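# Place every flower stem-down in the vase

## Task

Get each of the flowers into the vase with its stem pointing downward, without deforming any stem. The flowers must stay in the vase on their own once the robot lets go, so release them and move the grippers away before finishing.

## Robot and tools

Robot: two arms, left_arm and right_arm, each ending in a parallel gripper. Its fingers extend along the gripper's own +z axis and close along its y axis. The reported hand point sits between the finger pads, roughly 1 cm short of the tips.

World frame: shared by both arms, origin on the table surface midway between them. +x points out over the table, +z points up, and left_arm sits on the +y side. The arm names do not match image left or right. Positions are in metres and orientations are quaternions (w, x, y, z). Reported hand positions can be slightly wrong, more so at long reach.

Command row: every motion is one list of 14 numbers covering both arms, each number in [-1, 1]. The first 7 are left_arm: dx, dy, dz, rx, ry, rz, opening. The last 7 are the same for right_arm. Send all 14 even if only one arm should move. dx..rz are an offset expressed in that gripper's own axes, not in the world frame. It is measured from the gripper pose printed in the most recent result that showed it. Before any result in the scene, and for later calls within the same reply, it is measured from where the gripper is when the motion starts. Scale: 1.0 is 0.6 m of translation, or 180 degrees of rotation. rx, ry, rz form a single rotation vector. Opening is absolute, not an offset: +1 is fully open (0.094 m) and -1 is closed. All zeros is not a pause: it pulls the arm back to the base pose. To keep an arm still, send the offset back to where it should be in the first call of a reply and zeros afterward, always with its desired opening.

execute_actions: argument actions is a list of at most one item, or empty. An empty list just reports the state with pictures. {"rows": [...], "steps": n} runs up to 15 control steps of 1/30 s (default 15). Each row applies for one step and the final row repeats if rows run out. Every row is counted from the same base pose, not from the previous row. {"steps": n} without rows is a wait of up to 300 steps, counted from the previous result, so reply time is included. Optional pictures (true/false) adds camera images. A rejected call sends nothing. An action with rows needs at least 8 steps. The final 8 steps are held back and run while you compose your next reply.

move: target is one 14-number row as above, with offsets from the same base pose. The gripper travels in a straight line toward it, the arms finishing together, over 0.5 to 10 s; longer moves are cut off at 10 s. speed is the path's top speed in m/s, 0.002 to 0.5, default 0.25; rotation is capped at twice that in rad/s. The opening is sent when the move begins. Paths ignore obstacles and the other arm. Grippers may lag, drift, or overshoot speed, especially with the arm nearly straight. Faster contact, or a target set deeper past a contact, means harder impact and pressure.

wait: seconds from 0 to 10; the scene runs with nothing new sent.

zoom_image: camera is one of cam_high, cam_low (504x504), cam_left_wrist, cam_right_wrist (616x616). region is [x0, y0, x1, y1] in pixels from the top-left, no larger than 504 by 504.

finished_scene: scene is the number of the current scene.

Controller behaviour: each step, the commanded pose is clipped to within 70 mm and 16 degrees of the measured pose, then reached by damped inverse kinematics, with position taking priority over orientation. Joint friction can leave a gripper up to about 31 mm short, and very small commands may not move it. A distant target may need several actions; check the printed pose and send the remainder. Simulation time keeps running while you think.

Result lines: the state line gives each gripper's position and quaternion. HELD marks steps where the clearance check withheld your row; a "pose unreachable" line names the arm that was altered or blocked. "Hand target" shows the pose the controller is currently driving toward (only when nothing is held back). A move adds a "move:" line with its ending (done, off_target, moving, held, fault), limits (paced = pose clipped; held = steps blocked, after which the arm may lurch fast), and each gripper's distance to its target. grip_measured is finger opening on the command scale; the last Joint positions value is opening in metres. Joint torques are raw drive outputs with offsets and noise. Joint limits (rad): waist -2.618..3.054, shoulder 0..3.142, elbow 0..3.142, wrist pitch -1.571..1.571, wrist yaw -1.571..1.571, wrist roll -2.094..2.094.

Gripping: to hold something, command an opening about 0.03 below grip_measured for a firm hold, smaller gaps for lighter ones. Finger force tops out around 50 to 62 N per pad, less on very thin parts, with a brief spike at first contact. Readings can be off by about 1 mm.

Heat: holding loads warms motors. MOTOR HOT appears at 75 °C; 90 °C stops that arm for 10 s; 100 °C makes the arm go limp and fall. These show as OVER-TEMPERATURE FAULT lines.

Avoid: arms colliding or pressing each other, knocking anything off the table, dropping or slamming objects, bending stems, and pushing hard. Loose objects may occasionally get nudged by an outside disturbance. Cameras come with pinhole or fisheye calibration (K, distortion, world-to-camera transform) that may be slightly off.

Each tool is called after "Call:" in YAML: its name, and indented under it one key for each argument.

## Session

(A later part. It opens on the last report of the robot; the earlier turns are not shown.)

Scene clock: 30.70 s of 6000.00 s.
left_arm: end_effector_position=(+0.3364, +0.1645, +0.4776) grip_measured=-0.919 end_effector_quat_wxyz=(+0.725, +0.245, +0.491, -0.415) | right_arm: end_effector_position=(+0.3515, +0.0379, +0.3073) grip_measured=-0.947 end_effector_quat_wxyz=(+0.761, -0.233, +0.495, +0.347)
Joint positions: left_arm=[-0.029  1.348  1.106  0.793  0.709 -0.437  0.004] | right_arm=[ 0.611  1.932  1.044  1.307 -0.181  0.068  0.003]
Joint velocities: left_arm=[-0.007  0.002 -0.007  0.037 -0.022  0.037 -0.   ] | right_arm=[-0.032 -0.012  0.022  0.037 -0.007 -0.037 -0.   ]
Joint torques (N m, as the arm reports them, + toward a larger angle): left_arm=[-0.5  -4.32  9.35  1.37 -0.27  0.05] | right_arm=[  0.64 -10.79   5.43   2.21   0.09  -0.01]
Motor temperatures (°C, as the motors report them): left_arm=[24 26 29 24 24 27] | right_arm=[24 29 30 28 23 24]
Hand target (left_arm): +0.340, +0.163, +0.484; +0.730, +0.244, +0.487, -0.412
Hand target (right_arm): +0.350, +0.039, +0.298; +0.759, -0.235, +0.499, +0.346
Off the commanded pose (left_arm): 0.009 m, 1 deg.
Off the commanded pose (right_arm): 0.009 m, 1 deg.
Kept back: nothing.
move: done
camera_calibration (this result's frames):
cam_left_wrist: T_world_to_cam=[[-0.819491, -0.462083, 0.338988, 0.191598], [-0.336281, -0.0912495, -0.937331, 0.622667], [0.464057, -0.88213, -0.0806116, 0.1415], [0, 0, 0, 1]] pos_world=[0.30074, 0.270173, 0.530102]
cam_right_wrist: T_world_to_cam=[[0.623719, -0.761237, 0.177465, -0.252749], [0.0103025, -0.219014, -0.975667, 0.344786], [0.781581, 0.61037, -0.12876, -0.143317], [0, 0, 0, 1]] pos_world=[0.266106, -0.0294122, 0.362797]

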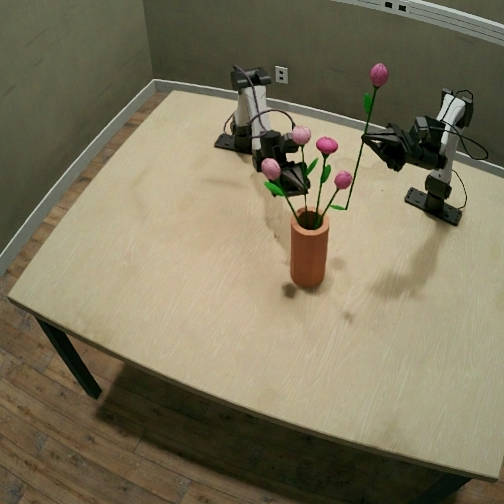

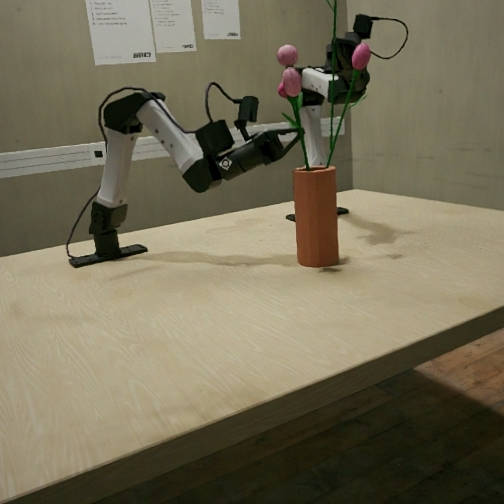

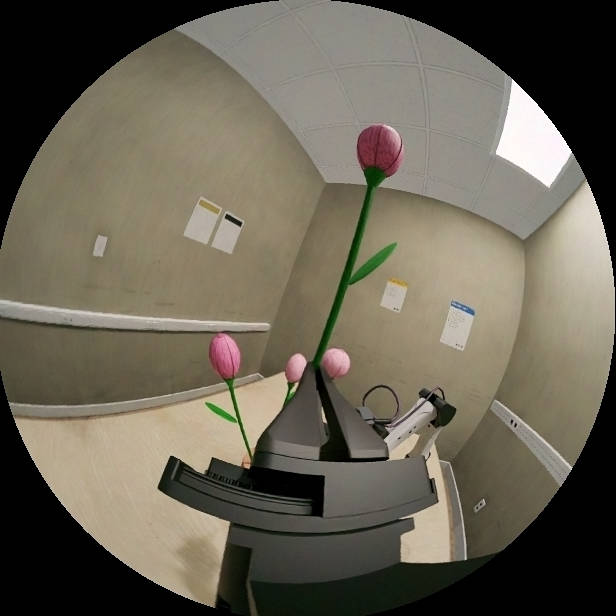

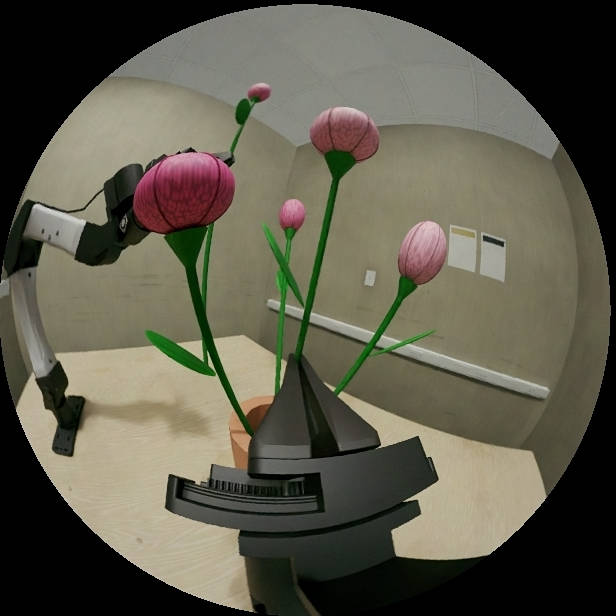

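Call:
execute_actions:
  actions:
    - {"rows":[[0,0,0,0,0,0,-0.945,0,0,0,0,0,0,-0.93],[0,0,0,0,0,0,-0.945,0,0,0,0,0,0,-0.92],[0,0,0,0,0,0,-0.945,0,0,0,0,0,0,-0.91],[0,0,0,0,0,0,-0.945,0,0,0,0,0,0,-0.90],[0,0,0,0,0,0,-0.945,0,0,0,0,0,0,-0.88],[0,0,0,0,0,0,-0.945,0,0,0,0,0,0,-0.85],[0,0,0,0,0,0,-0.945,0,0,0,0,0,0,-0.8],[0,0,0,0,0,0,-0.945,0,0,0,0,0,0,-0.7]],"steps":15}

Call:
move:
  target: [0,0,0,0,0,0,-0.945,-0.095,0,-0.215,0,0.1,0,-0.7]
  speed: 0.12

Call:
zoom_image:
  camera: "cam_high"
  region: [240, 100, 400, 260]

Call:
zoom_image:
  camera: "cam_low"
  region: [230, 30, 390, 190]

Scene clock: 31.37 s of 6000.00 s.
left_arm: end_effector_position=(+0.3367, +0.1647, +0.4776) grip_measured=-0.919 end_effector_quat_wxyz=(+0.726, +0.245, +0.491, -0.414) | right_arm: end_effector_position=(+0.3514, +0.0378, +0.3076) grip_measured=-0.821 end_effector_quat_wxyz=(+0.762, -0.233, +0.495, +0.347)
Joint positions: left_arm=[-0.029  1.348  1.106  0.792  0.708 -0.435  0.004] | right_arm=[ 0.611  1.932  1.044  1.308 -0.181  0.068  0.008]
Joint velocities: left_arm=[ 0.007 -0.022  0.002 -0.022 -0.081 -0.007 -0.001] | right_arm=[-0.012  0.012  0.002  0.022  0.037 -0.007  0.038]
Joint torques (N m, as the arm reports them, + toward a larger angle): left_arm=[-0.03 -5.62  7.3   1.42 -0.15 -0.04] | right_arm=[  0.18 -11.89   7.     2.02   0.03   0.05]
Motor temperatures (°C, as the motors report them): left_arm=[24 25 29 24 24 27] | right_arm=[24 29 30 28 23 24]
Steps of this call (steps 1 to 13: nothing new was sent; steps 14 to 20: the first 7 steps of this action). Readings (end_effector_position):
14: left_arm (+0.3367, +0.1647, +0.4776) | right_arm (+0.3514, +0.0378, +0.3076)
15: left_arm (+0.3367, +0.1647, +0.4776) | right_arm (+0.3514, +0.0378, +0.3076)
17: left_arm (+0.3367, +0.1647, +0.4776) | right_arm (+0.3514, +0.0378, +0.3076)
20: the state above

Scene clock: 33.63 s of 6000.00 s.
left_arm: end_effector_position=(+0.3367, +0.1647, +0.4776) grip_measured=-0.919 end_effector_quat_wxyz=(+0.726, +0.245, +0.491, -0.414) | right_arm: end_effector_position=(+0.2623, -0.0648, +0.3163) grip_measured=-0.702 end_effector_quat_wxyz=(+0.678, -0.282, +0.604, +0.310)
Joint positions: left_arm=[-0.029  1.348  1.106  0.792  0.708 -0.435  0.004] | right_arm=[ 0.494  1.186  0.667  0.636 -0.311  0.028  0.014]
Joint velocities: left_arm=[-0.002  0.012 -0.007  0.007  0.037 -0.037  0.   ] | right_arm=[-0.012  0.022 -0.007 -0.037 -0.037 -0.066  0.001]
Joint torques (N m, as the arm reports them, + toward a larger angle): left_arm=[-0.01 -5.61  7.3   1.41 -0.17 -0.02] | right_arm=[-0.67 -6.34  6.59  2.21 -0.11  0.02]
Motor temperatures (°C, as the motors report them): left_arm=[24 25 29 24 24 27] | right_arm=[24 30 31 28 23 24]
Hand target (left_arm): +0.337, +0.165, +0.478; +0.726, +0.245, +0.491, -0.414
Hand target (right_arm): +0.260, -0.068, +0.311; +0.674, -0.286, +0.607, +0.307
Off your previous action's commanded pose (left_arm): 0.000 m, 0 deg at its last step (step 8 of this call).
Off your previous action's commanded pose (right_arm): 0.000 m, 0 deg at its last step (step 8 of this call).
Off the commanded pose (left_arm): 0.000 m, 0 deg.
Off the commanded pose (right_arm): 0.010 m, 1 deg.
Kept back: nothing.
move: done
camera_calibration (this result's frames):
cam_left_wrist: T_world_to_cam=[[-0.818562, -0.464083, 0.338502, 0.192162], [-0.33558, -0.0919192, -0.937516, 0.622821], [0.4662, -0.88101, -0.0804953, 0.140573], [0, 0, 0, 1]] pos_world=[0.300768, 0.270274, 0.530173]
cam_right_wrist: T_world_to_cam=[[0.663429, -0.715698, 0.218261, -0.297257], [-0.174742, -0.43183, -0.884866, 0.338021], [0.727549, 0.548907, -0.411551, 0.0899087], [0, 0, 0, 1]] pos_world=[0.190862, -0.11613, 0.400985]

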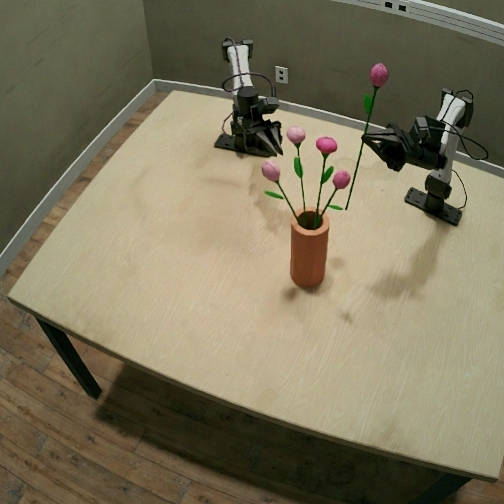

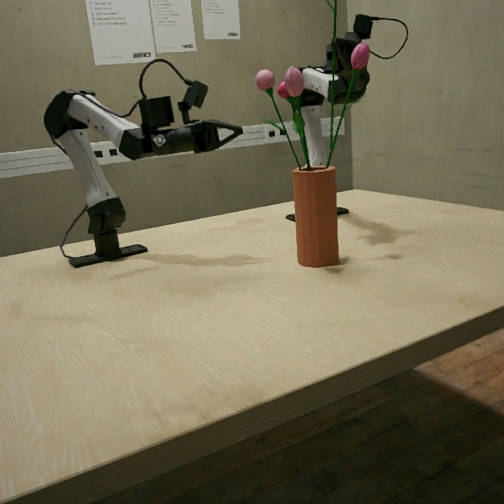

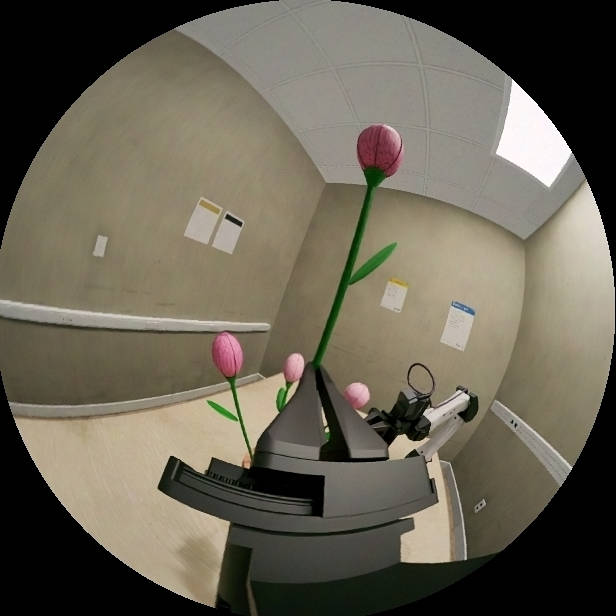

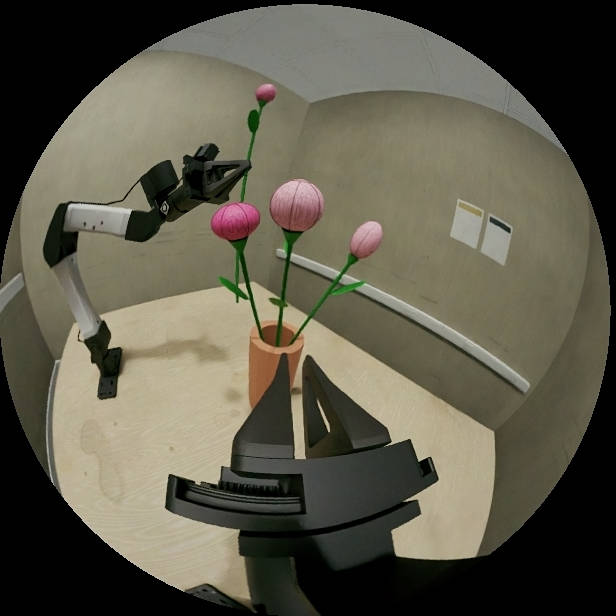

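Region (240, 100, 400, 260) of cam_high's 504x504 image, scaled by 3.150, with more detail than that image has.

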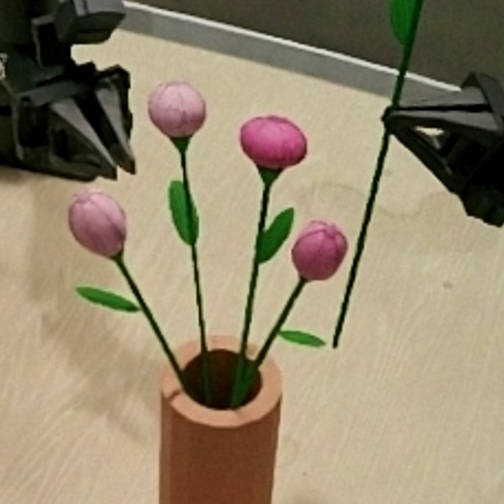

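Region (230, 30, 390, 190) of cam_low's 504x504 image, scaled by 3.150, with more detail than that image has.

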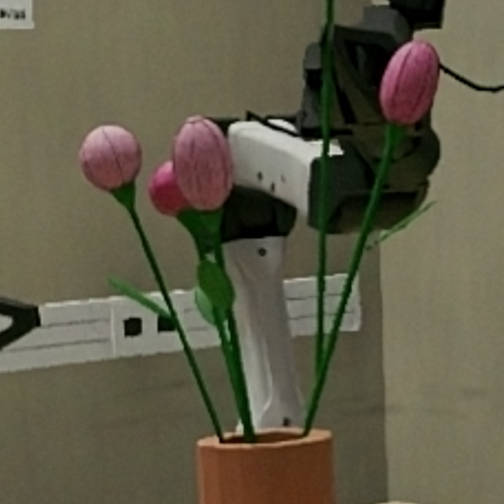

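Call:
move:
  target: [0.048,-0.005,0.109,0,0,0,-0.945,0,-0.05,-0.1,0,0,0,-0.7]
  speed: 0.1

Call:
zoom_image:
  camera: "cam_high"
  region: [240, 100, 400, 260]

Call:
zoom_image:
  camera: "cam_low"
  region: [230, 30, 390, 190]

Scene clock: 35.23 s of 6000.00 s.
left_arm: end_effector_position=(+0.3693, +0.1043, +0.4707) grip_measured=-0.919 end_effector_quat_wxyz=(+0.720, +0.248, +0.497, -0.416) | right_arm: end_effector_position=(+0.2497, -0.1265, +0.3164) grip_measured=-0.702 end_effector_quat_wxyz=(+0.683, -0.286, +0.599, +0.304)
Joint positions: left_arm=[-0.189  1.521  1.255  0.741  0.578 -0.336  0.004] | right_arm=[ 0.263  1.006  0.563  0.583 -0.538  0.045  0.014]
Joint velocities: left_arm=[-0.017  0.012  0.012  0.022 -0.037  0.081 -0.   ] | right_arm=[ 0.002 -0.017 -0.002 -0.022  0.007  0.007 -0.001]
Joint torques (N m, as the arm reports them, + toward a larger angle): left_arm=[-0.39 -6.31  9.47  1.49 -0.22  0.04] | right_arm=[-0.68 -5.05  6.32  2.13 -0.05  0.11]
Motor temperatures (°C, as the motors report them): left_arm=[24 25 29 24 24 27] | right_arm=[24 30 31 29 23 24]
Hand target (left_arm): +0.372, +0.102, +0.477; +0.725, +0.246, +0.492, -0.413
Hand target (right_arm): +0.246, -0.129, +0.310; +0.678, -0.285, +0.604, +0.308
Off the commanded pose (left_arm): 0.008 m, 1 deg.
Off the commanded pose (right_arm): 0.008 m, 1 deg.
Kept back: nothing.
move: done
camera_calibration (this result's frames):
cam_left_wrist: T_world_to_cam=[[-0.817907, -0.460784, 0.344538, 0.189744], [-0.34813, -0.0804221, -0.93399, 0.623528], [0.458076, -0.883861, -0.0946347, 0.0815001], [0, 0, 0, 1]] pos_world=[0.334928, 0.209611, 0.524708]
cam_right_wrist: T_world_to_cam=[[0.656011, -0.717071, 0.235497, -0.336876], [-0.158997, -0.436314, -0.885635, 0.304943], [0.737814, 0.543543, -0.400239, 0.126093], [0, 0, 0, 1]] pos_world=[0.176446, -0.17705, 0.399869]

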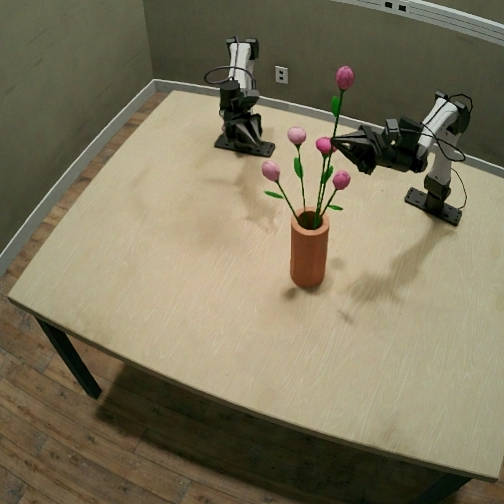

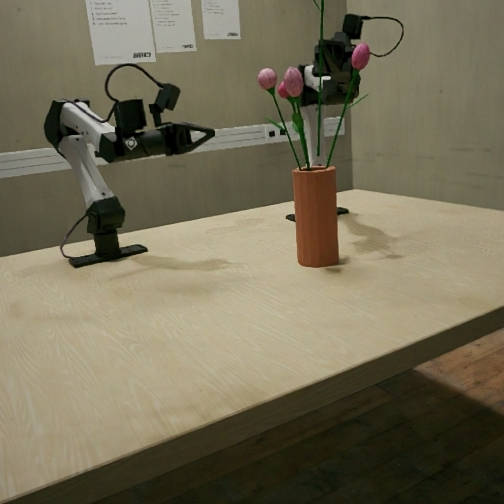

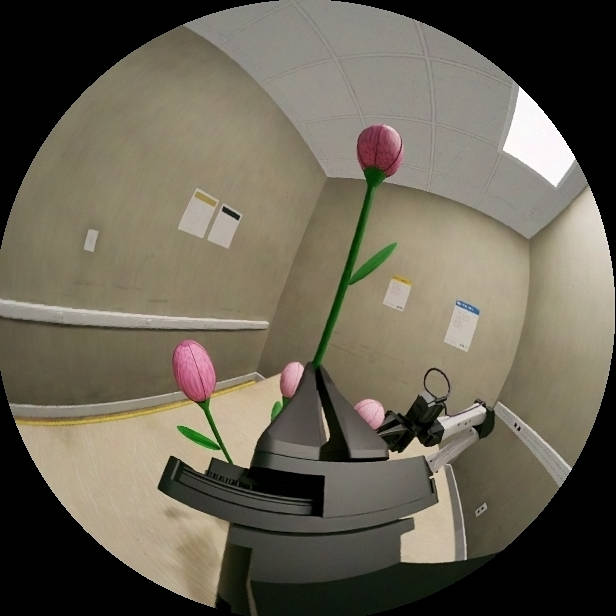

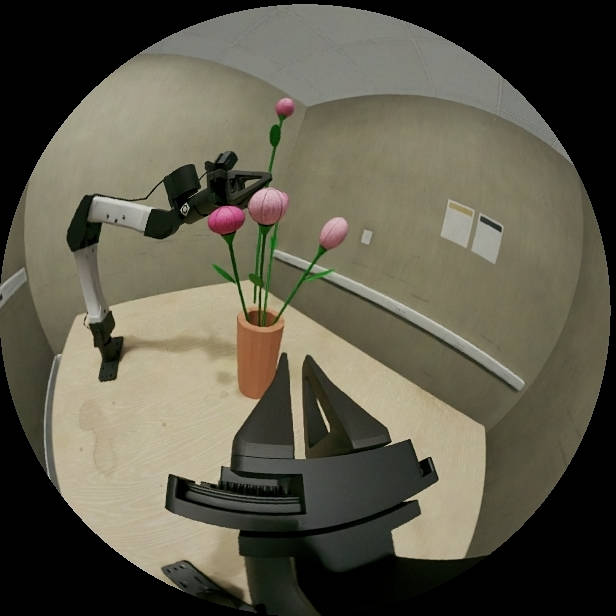

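Region (240, 100, 400, 260) of cam_high's 504x504 image, scaled by 3.150, with more detail than that image has.

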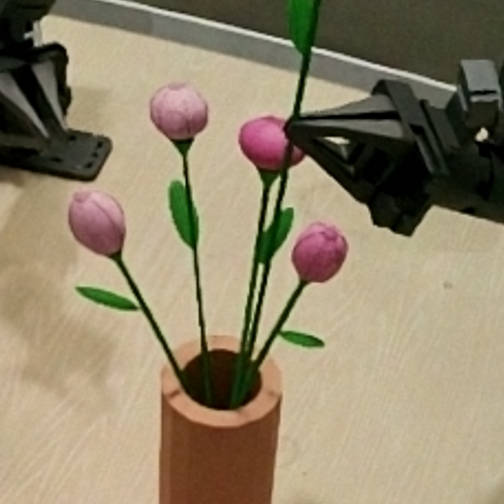

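Region (230, 30, 390, 190) of cam_low's 504x504 image, scaled by 3.150, with more detail than that image has.

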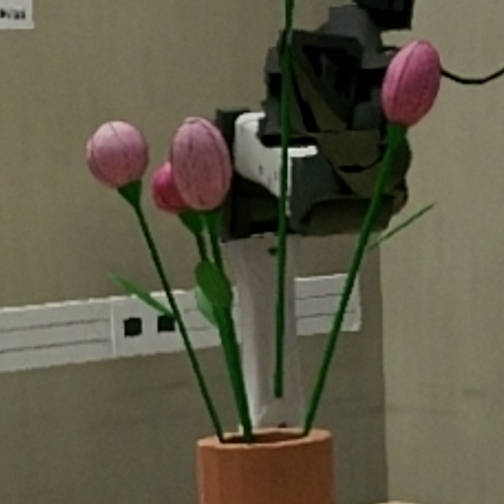

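Call:
move:
  target: [0.099,0.002,-0.022,0,0,0,-0.945,0,0,0,0,0,0,-0.7]
  speed: 0.07

Call:
zoom_image:
  camera: "cam_high"
  region: [240, 100, 400, 260]

Call:
zoom_image:
  camera: "cam_low"
  region: [230, 30, 390, 190]

Scene clock: 36.97 s of 6000.00 s.
left_arm: end_effector_position=(+0.3712, +0.0970, +0.4244) grip_measured=-0.919 end_effector_quat_wxyz=(+0.724, +0.251, +0.488, -0.417) | right_arm: end_effector_position=(+0.2495, -0.1263, +0.3162) grip_measured=-0.702 end_effector_quat_wxyz=(+0.683, -0.287, +0.599, +0.305)
Joint positions: left_arm=[-0.205  1.57   1.104  0.957  0.569 -0.328  0.004] | right_arm=[ 0.263  1.006  0.563  0.582 -0.54   0.045  0.014]
Joint velocities: left_arm=[-0.007 -0.002 -0.017 -0.022  0.066 -0.066 -0.   ] | right_arm=[ 0.002 -0.002  0.007 -0.051 -0.066  0.051 -0.   ]
Joint torques (N m, as the arm reports them, + toward a larger angle): left_arm=[-0.53 -6.74  5.56  1.63 -0.23  0.04] | right_arm=[ 0.24 -3.38  8.12  2.24  0.04  0.05]
Motor temperatures (°C, as the motors report them): left_arm=[24 25 29 24 24 27] | right_arm=[24 29 31 29 23 24]
Hand target (left_arm): +0.374, +0.094, +0.411; +0.720, +0.248, +0.497, -0.416
Hand target (right_arm): +0.250, -0.127, +0.316; +0.683, -0.286, +0.599, +0.305
Off the commanded pose (left_arm): 0.014 m, 1 deg.
Off the commanded pose (right_arm): 0.000 m, 0 deg.
Kept back: nothing.
move: off_target (left_arm)
camera_calibration (this result's frames):
cam_left_wrist: T_world_to_cam=[[-0.826673, -0.454725, 0.331416, 0.212149], [-0.33081, -0.0836817, -0.93998, 0.576736], [0.455166, -0.886692, -0.0812506, 0.0654603], [0, 0, 0, 1]] pos_world=[0.336373, 0.202775, 0.477129]
cam_right_wrist: T_world_to_cam=[[0.657881, -0.715482, 0.235111, -0.336605], [-0.158795, -0.436944, -0.885361, 0.304625], [0.73619, 0.545128, -0.401072, 0.126942], [0, 0, 0, 1]] pos_world=[0.176365, -0.176931, 0.399755]

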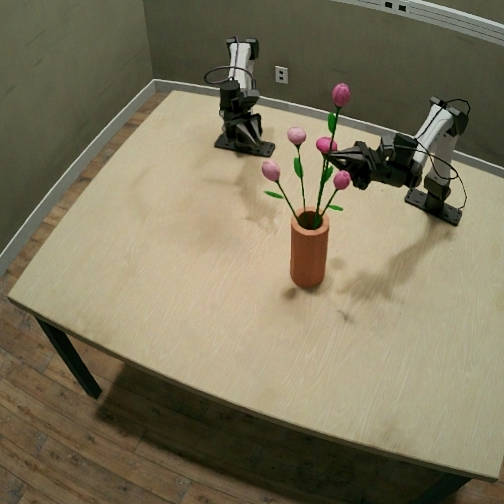

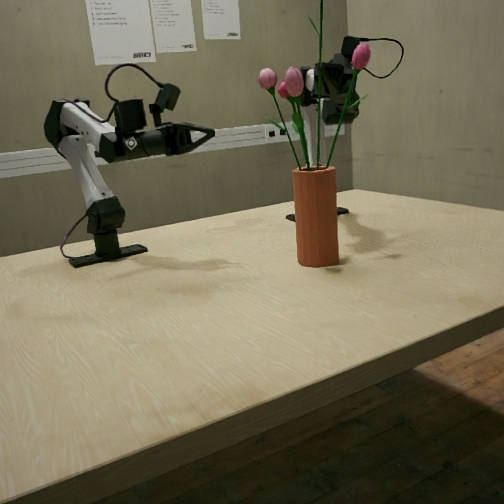

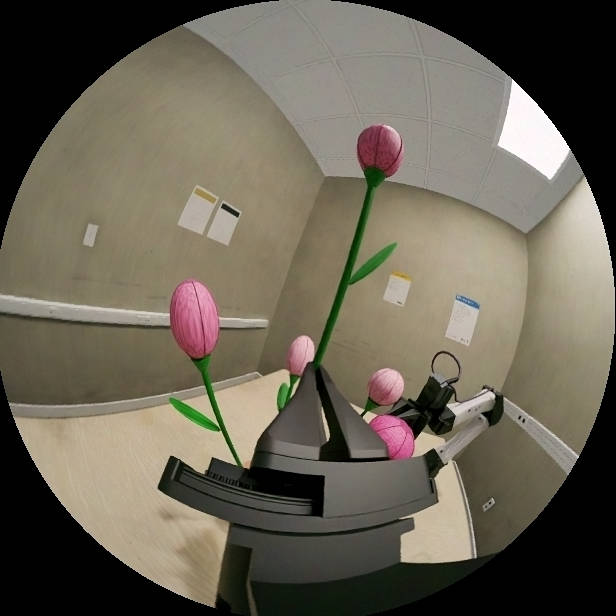

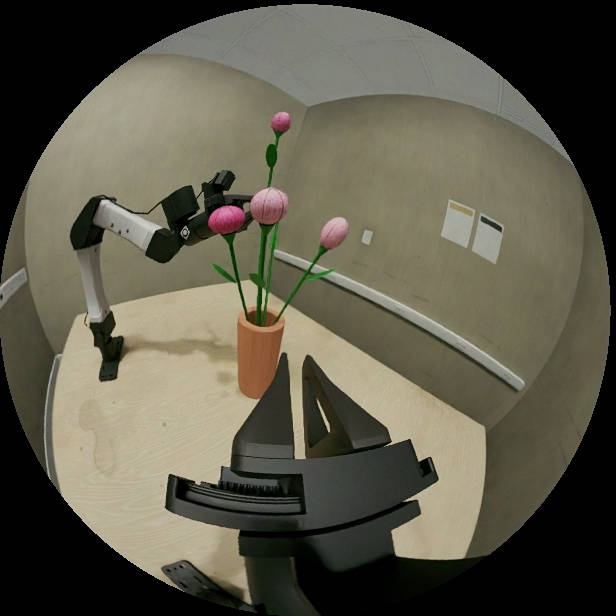

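Region (240, 100, 400, 260) of cam_high's 504x504 image, scaled by 3.150, with more detail than that image has.

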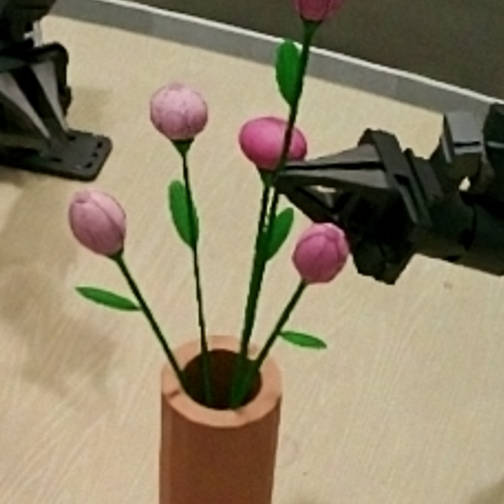

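Region (230, 30, 390, 190) of cam_low's 504x504 image, scaled by 3.150, with more detail than that image has.

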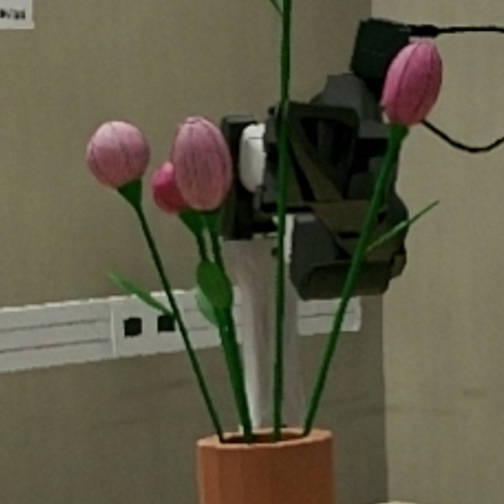

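Call:
move:
  target: [0.158,0.006,-0.052,0,0.012,0,-0.945,0,0,0,0,0,0,-0.7]
  speed: 0.08

Call:
zoom_image:
  camera: "cam_high"
  region: [240, 100, 400, 260]

Call:
zoom_image:
  camera: "cam_low"
  region: [230, 30, 390, 190]

Scene clock: 39.13 s of 6000.00 s.
left_arm: end_effector_position=(+0.3788, +0.0919, +0.3383) grip_measured=-0.919 end_effector_quat_wxyz=(+0.722, +0.256, +0.494, -0.411) | right_arm: end_effector_position=(+0.2495, -0.1263, +0.3162) grip_measured=-0.702 end_effector_quat_wxyz=(+0.683, -0.287, +0.599, +0.305)
Joint positions: left_arm=[-0.209  1.72   0.916  1.271  0.569 -0.304  0.004] | right_arm=[ 0.263  1.006  0.563  0.582 -0.54   0.045  0.014]
Joint velocities: left_arm=[ 0.012 -0.012  0.002  0.066  0.051 -0.037  0.   ] | right_arm=[-0.002 -0.007 -0.022  0.066  0.022  0.037  0.001]
Joint torques (N m, as the arm reports them, + toward a larger angle): left_arm=[-0.52 -7.54  4.86  1.67 -0.11  0.04] | right_arm=[ 0.   -3.21  8.15  2.25  0.    0.06]
Motor temperatures (°C, as the motors report them): left_arm=[24 26 29 24 24 27] | right_arm=[24 29 31 29 23 24]
Hand target (left_arm): +0.377, +0.089, +0.325; +0.715, +0.259, +0.502, -0.412
Hand target (right_arm): +0.249, -0.126, +0.316; +0.683, -0.287, +0.599, +0.305
Off the commanded pose (left_arm): 0.014 m, 1 deg.
Off the commanded pose (right_arm): 0.000 m, 0 deg.
Kept back: nothing.
move: off_target (left_arm)
camera_calibration (this result's frames):
cam_left_wrist: T_world_to_cam=[[-0.823063, -0.465783, 0.324983, 0.246471], [-0.333992, -0.0658595, -0.940272, 0.497544], [0.459366, -0.882445, -0.101361, 0.0553742], [0, 0, 0, 1]] pos_world=[0.343599, 0.196435, 0.39334]
cam_right_wrist: T_world_to_cam=[[0.657881, -0.715482, 0.235111, -0.336605], [-0.158795, -0.436944, -0.885361, 0.304625], [0.73619, 0.545128, -0.401072, 0.126942], [0, 0, 0, 1]] pos_world=[0.176365, -0.176931, 0.399755]

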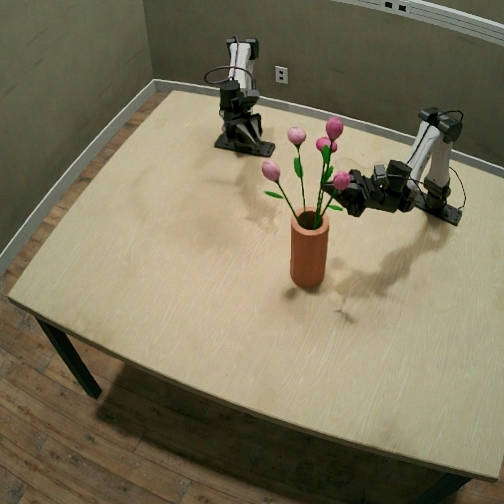

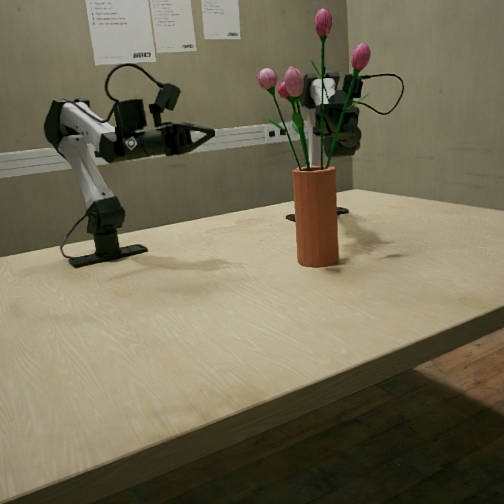

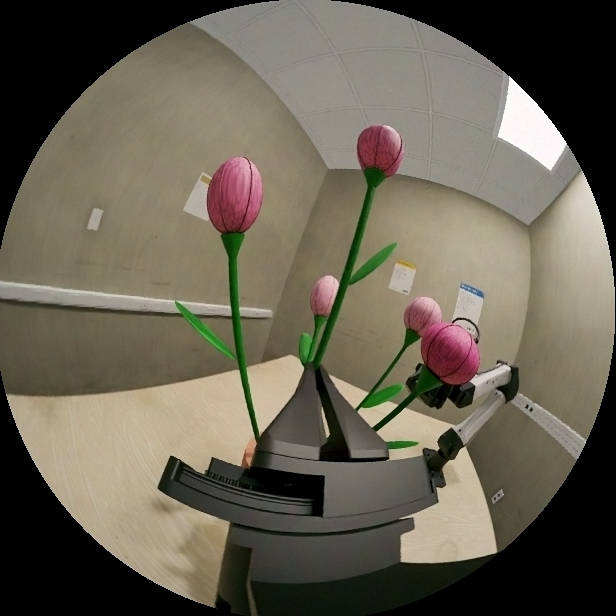

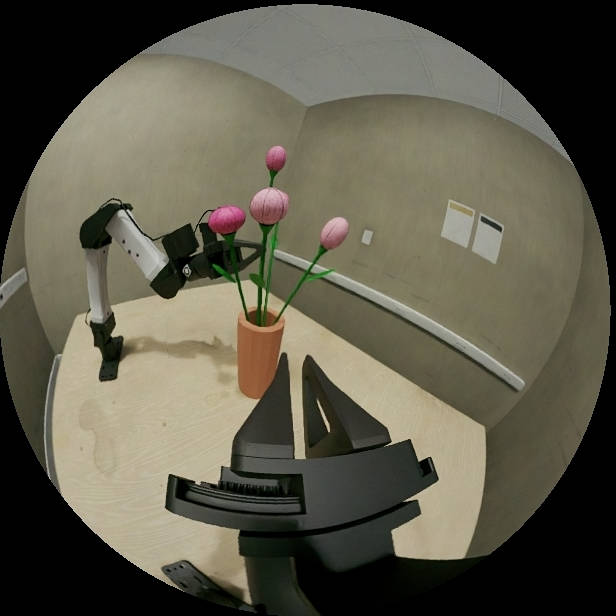

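Region (240, 100, 400, 260) of cam_high's 504x504 image, scaled by 3.150, with more detail than that image has.

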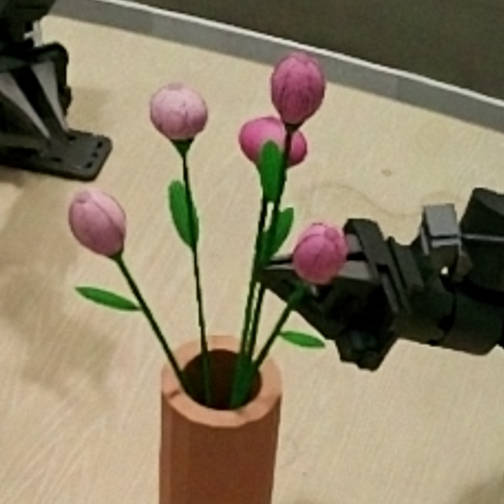

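Region (230, 30, 390, 190) of cam_low's 504x504 image, scaled by 3.150, with more detail than that image has.

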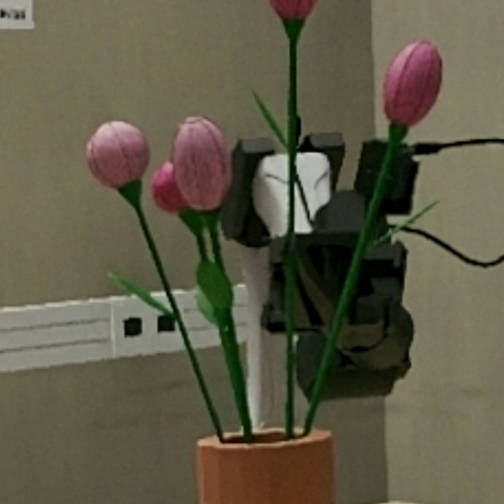

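Call:
move:
  target: [0.119,-0.009,-0.04,0,0.012,0,-0.945,0,0,0,0,0,0,-0.7]
  speed: 0.07

Scene clock: 40.97 s of 6000.00 s.
left_arm: end_effector_position=(+0.3781, +0.0847, +0.2756) grip_measured=-0.919 end_effector_quat_wxyz=(+0.717, +0.266, +0.500, -0.406) | right_arm: end_effector_position=(+0.2495, -0.1263, +0.3162) grip_measured=-0.702 end_effector_quat_wxyz=(+0.683, -0.287, +0.599, +0.305)
Joint positions: left_arm=[-0.224  1.878  0.826  1.493  0.569 -0.275  0.004] | right_arm=[ 0.263  1.006  0.563  0.582 -0.54   0.045  0.014]
Joint velocities: left_arm=[ 0.012  0.002  0.002  0.051 -0.037 -0.066  0.001] | right_arm=[ 0.017 -0.022  0.017 -0.081  0.007 -0.022 -0.001]
Joint torques (N m, as the arm reports them, + toward a larger angle): left_arm=[-0.53 -8.1   3.91  1.68 -0.2   0.03] | right_arm=[ 0.17 -3.34  8.29  2.2   0.01  0.04]
Motor temperatures (°C, as the motors report them): left_arm=[24 26 29 24 24 27] | right_arm=[24 29 31 29 23 24]
Hand target (left_arm): +0.376, +0.083, +0.264; +0.712, +0.265, +0.508, -0.406
Hand target (right_arm): +0.249, -0.126, +0.316; +0.683, -0.287, +0.599, +0.305
Off the commanded pose (left_arm): 0.013 m, 1 deg.
Off the commanded pose (right_arm): 0.000 m, 0 deg.
Kept back: nothing.
move: off_target (left_arm)
camera_calibration (this result's frames):
cam_left_wrist: T_world_to_cam=[[-0.82448, -0.470323, 0.314689, 0.26667], [-0.335578, -0.0414122, -0.941102, 0.436645], [0.455654, -0.881522, -0.123686, 0.0504005], [0, 0, 0, 1]] pos_world=[0.343427, 0.187933, 0.333243]
cam_right_wrist: T_world_to_cam=[[0.657881, -0.715482, 0.235111, -0.336605], [-0.158795, -0.436944, -0.885361, 0.304625], [0.73619, 0.545128, -0.401072, 0.126942], [0, 0, 0, 1]] pos_world=[0.176365, -0.176931, 0.399755]

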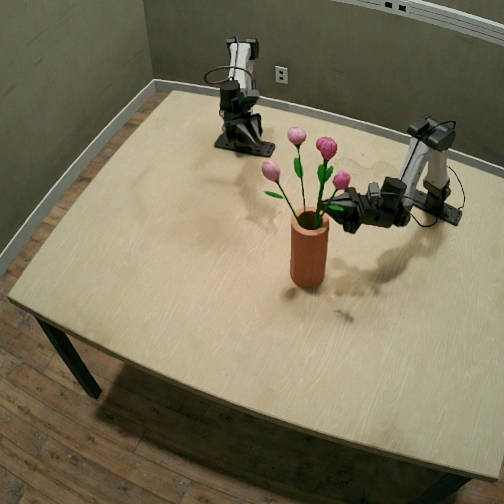

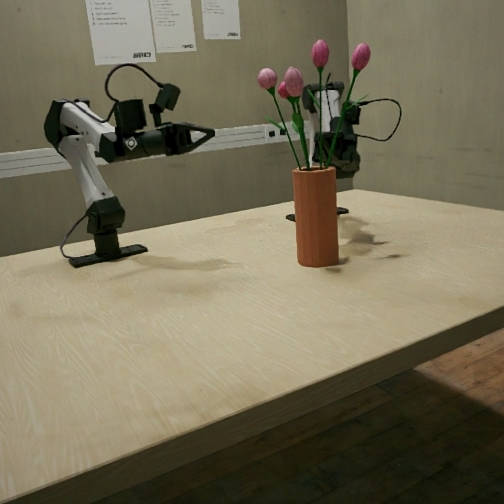

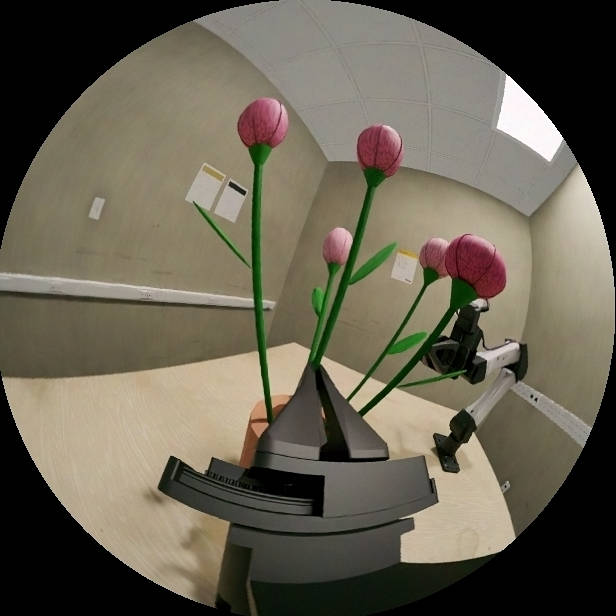

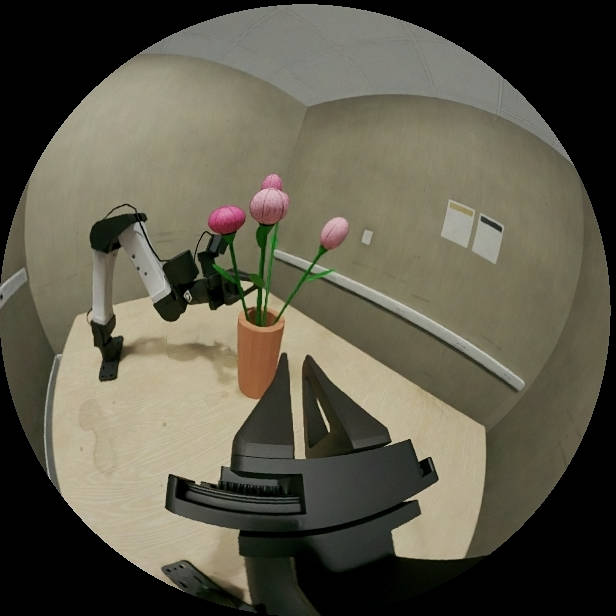

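Call:
execute_actions:
  actions:
    - {"rows":[[0,0,0,0,0,0,-0.91,0,0,0,0,0,0,-0.7],[0,0,0,0,0,0,-0.90,0,0,0,0,0,0,-0.7],[0,0,0,0,0,0,-0.89,0,0,0,0,0,0,-0.7],[0,0,0,0,0,0,-0.88,0,0,0,0,0,0,-0.7],[0,0,0,0,0,0,-0.87,0,0,0,0,0,0,-0.7],[0,0,0,0,0,0,-0.85,0,0,0,0,0,0,-0.7],[0,0,0,0,0,0,-0.8,0,0,0,0,0,0,-0.7],[0,0,0,0,0,0,-0.7,0,0,0,0,0,0,-0.7]],"steps":15}

Call:
move:
  target: [-0.11,0,-0.28,-0.05,0.15,0,-0.7,0,0,0,0,0,0,-0.7]
  speed: 0.14

Scene clock: 41.60 s of 6000.00 s.
left_arm: end_effector_position=(+0.3780, +0.0847, +0.2760) grip_measured=-0.821 end_effector_quat_wxyz=(+0.718, +0.266, +0.499, -0.406) | right_arm: end_effector_position=(+0.2495, -0.1263, +0.3162) grip_measured=-0.702 end_effector_quat_wxyz=(+0.683, -0.287, +0.599, +0.305)
Joint positions: left_arm=[-0.224  1.878  0.826  1.494  0.569 -0.275  0.008] | right_arm=[ 0.263  1.006  0.563  0.582 -0.54   0.045  0.014]
Joint velocities: left_arm=[-0.017 -0.002  0.002  0.022  0.022  0.022  0.037] | right_arm=[ 0.017 -0.012 -0.007 -0.051  0.037 -0.051  0.   ]
Joint torques (N m, as the arm reports them, + toward a larger angle): left_arm=[-0.02 -9.24  5.72  1.56 -0.12 -0.02] | right_arm=[ 0.17 -3.3   8.29  2.22  0.01  0.01]
Motor temperatures (°C, as the motors report them): left_arm=[24 26 29 24 24 27] | right_arm=[24 29 32 29 23 24]
Steps of this call (steps 1 to 12: nothing new was sent; steps 13 to 19: the first 7 steps of this action). Readings (end_effector_position):
13: left_arm (+0.3780, +0.0847, +0.2760) | right_arm (+0.2495, -0.1263, +0.3162)
14: left_arm (+0.3780, +0.0847, +0.2760) | right_arm (+0.2495, -0.1263, +0.3162)
16: left_arm (+0.3780, +0.0847, +0.2760) | right_arm (+0.2495, -0.1263, +0.3162)
19: the state above

Scene clock: 44.27 s of 6000.00 s.
left_arm: end_effector_position=(+0.2830, +0.2381, +0.2618) grip_measured=-0.702 end_effector_quat_wxyz=(+0.594, +0.287, +0.690, -0.300) | right_arm: end_effector_position=(+0.2495, -0.1263, +0.3162) grip_measured=-0.702 end_effector_quat_wxyz=(+0.683, -0.287, +0.599, +0.305)
Joint positions: left_arm=[0.26  0.982 0.595 0.187 0.946 0.089 0.014] | right_arm=[ 0.263  1.006  0.563  0.582 -0.54   0.045  0.014]
Joint velocities: left_arm=[ 0.002 -0.027 -0.002 -0.051  0.022 -0.007  0.   ] | right_arm=[-0.007  0.007 -0.002  0.022 -0.007  0.037  0.   ]
Joint torques (N m, as the arm reports them, + toward a larger angle): left_arm=[ 0.44 -3.66  9.51  1.72  0.17  0.03] | right_arm=[ 0.14 -3.44  8.01  2.22  0.01  0.05]
Motor temperatures (°C, as the motors report them): left_arm=[24 26 29 25 24 27] | right_arm=[24 29 32 30 23 24]
Hand target (left_arm): +0.282, +0.239, +0.273; +0.601, +0.294, +0.682, -0.295
Hand target (right_arm): +0.249, -0.126, +0.316; +0.683, -0.287, +0.599, +0.305
Off your previous action's commanded pose (left_arm): 0.000 m, 0 deg at its last step (step 8 of this call).
Off your previous action's commanded pose (right_arm): 0.000 m, 0 deg at its last step (step 8 of this call).
Off the commanded pose (left_arm): 0.015 m, 2 deg.
Off the commanded pose (right_arm): 0.000 m, 0 deg.
Kept back: nothing.
move: off_target (left_arm)
camera_calibration (this result's frames):
cam_left_wrist: T_world_to_cam=[[-0.63458, -0.691936, 0.344287, 0.256021], [-0.628979, 0.203507, -0.750314, 0.372903], [0.449104, -0.692683, -0.564354, 0.299554], [0, 0, 0, 1]] pos_world=[0.262483, 0.308758, 0.360704]
cam_right_wrist: T_world_to_cam=[[0.657881, -0.715482, 0.235111, -0.336605], [-0.158795, -0.436944, -0.885361, 0.304625], [0.73619, 0.545128, -0.401072, 0.126942], [0, 0, 0, 1]] pos_world=[0.176365, -0.176931, 0.399755]

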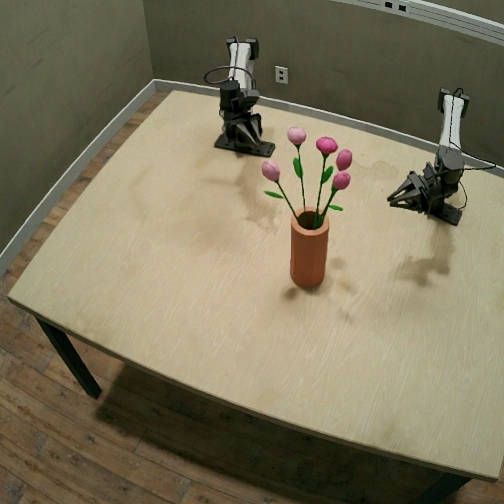

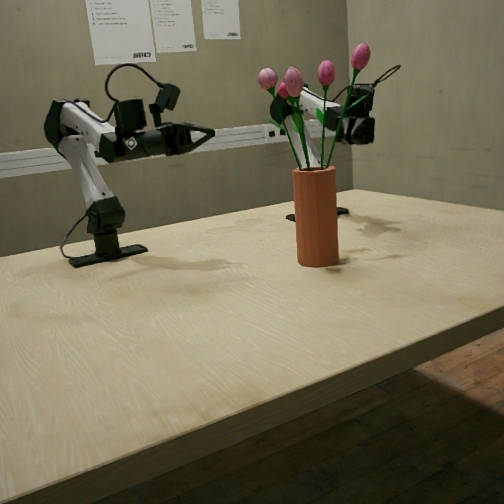

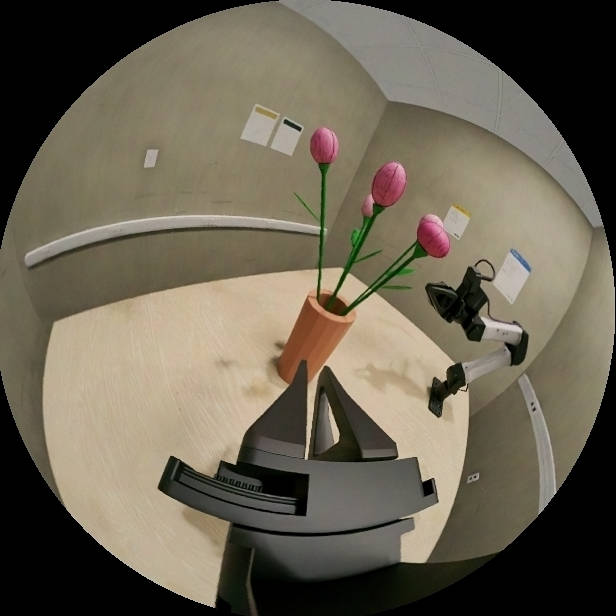

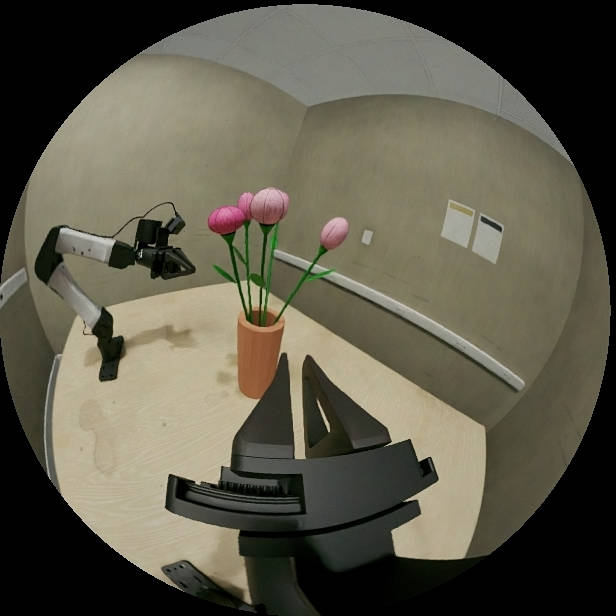

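Call:
finished_scene:
  scene: 1

The scene is finished: the task was done.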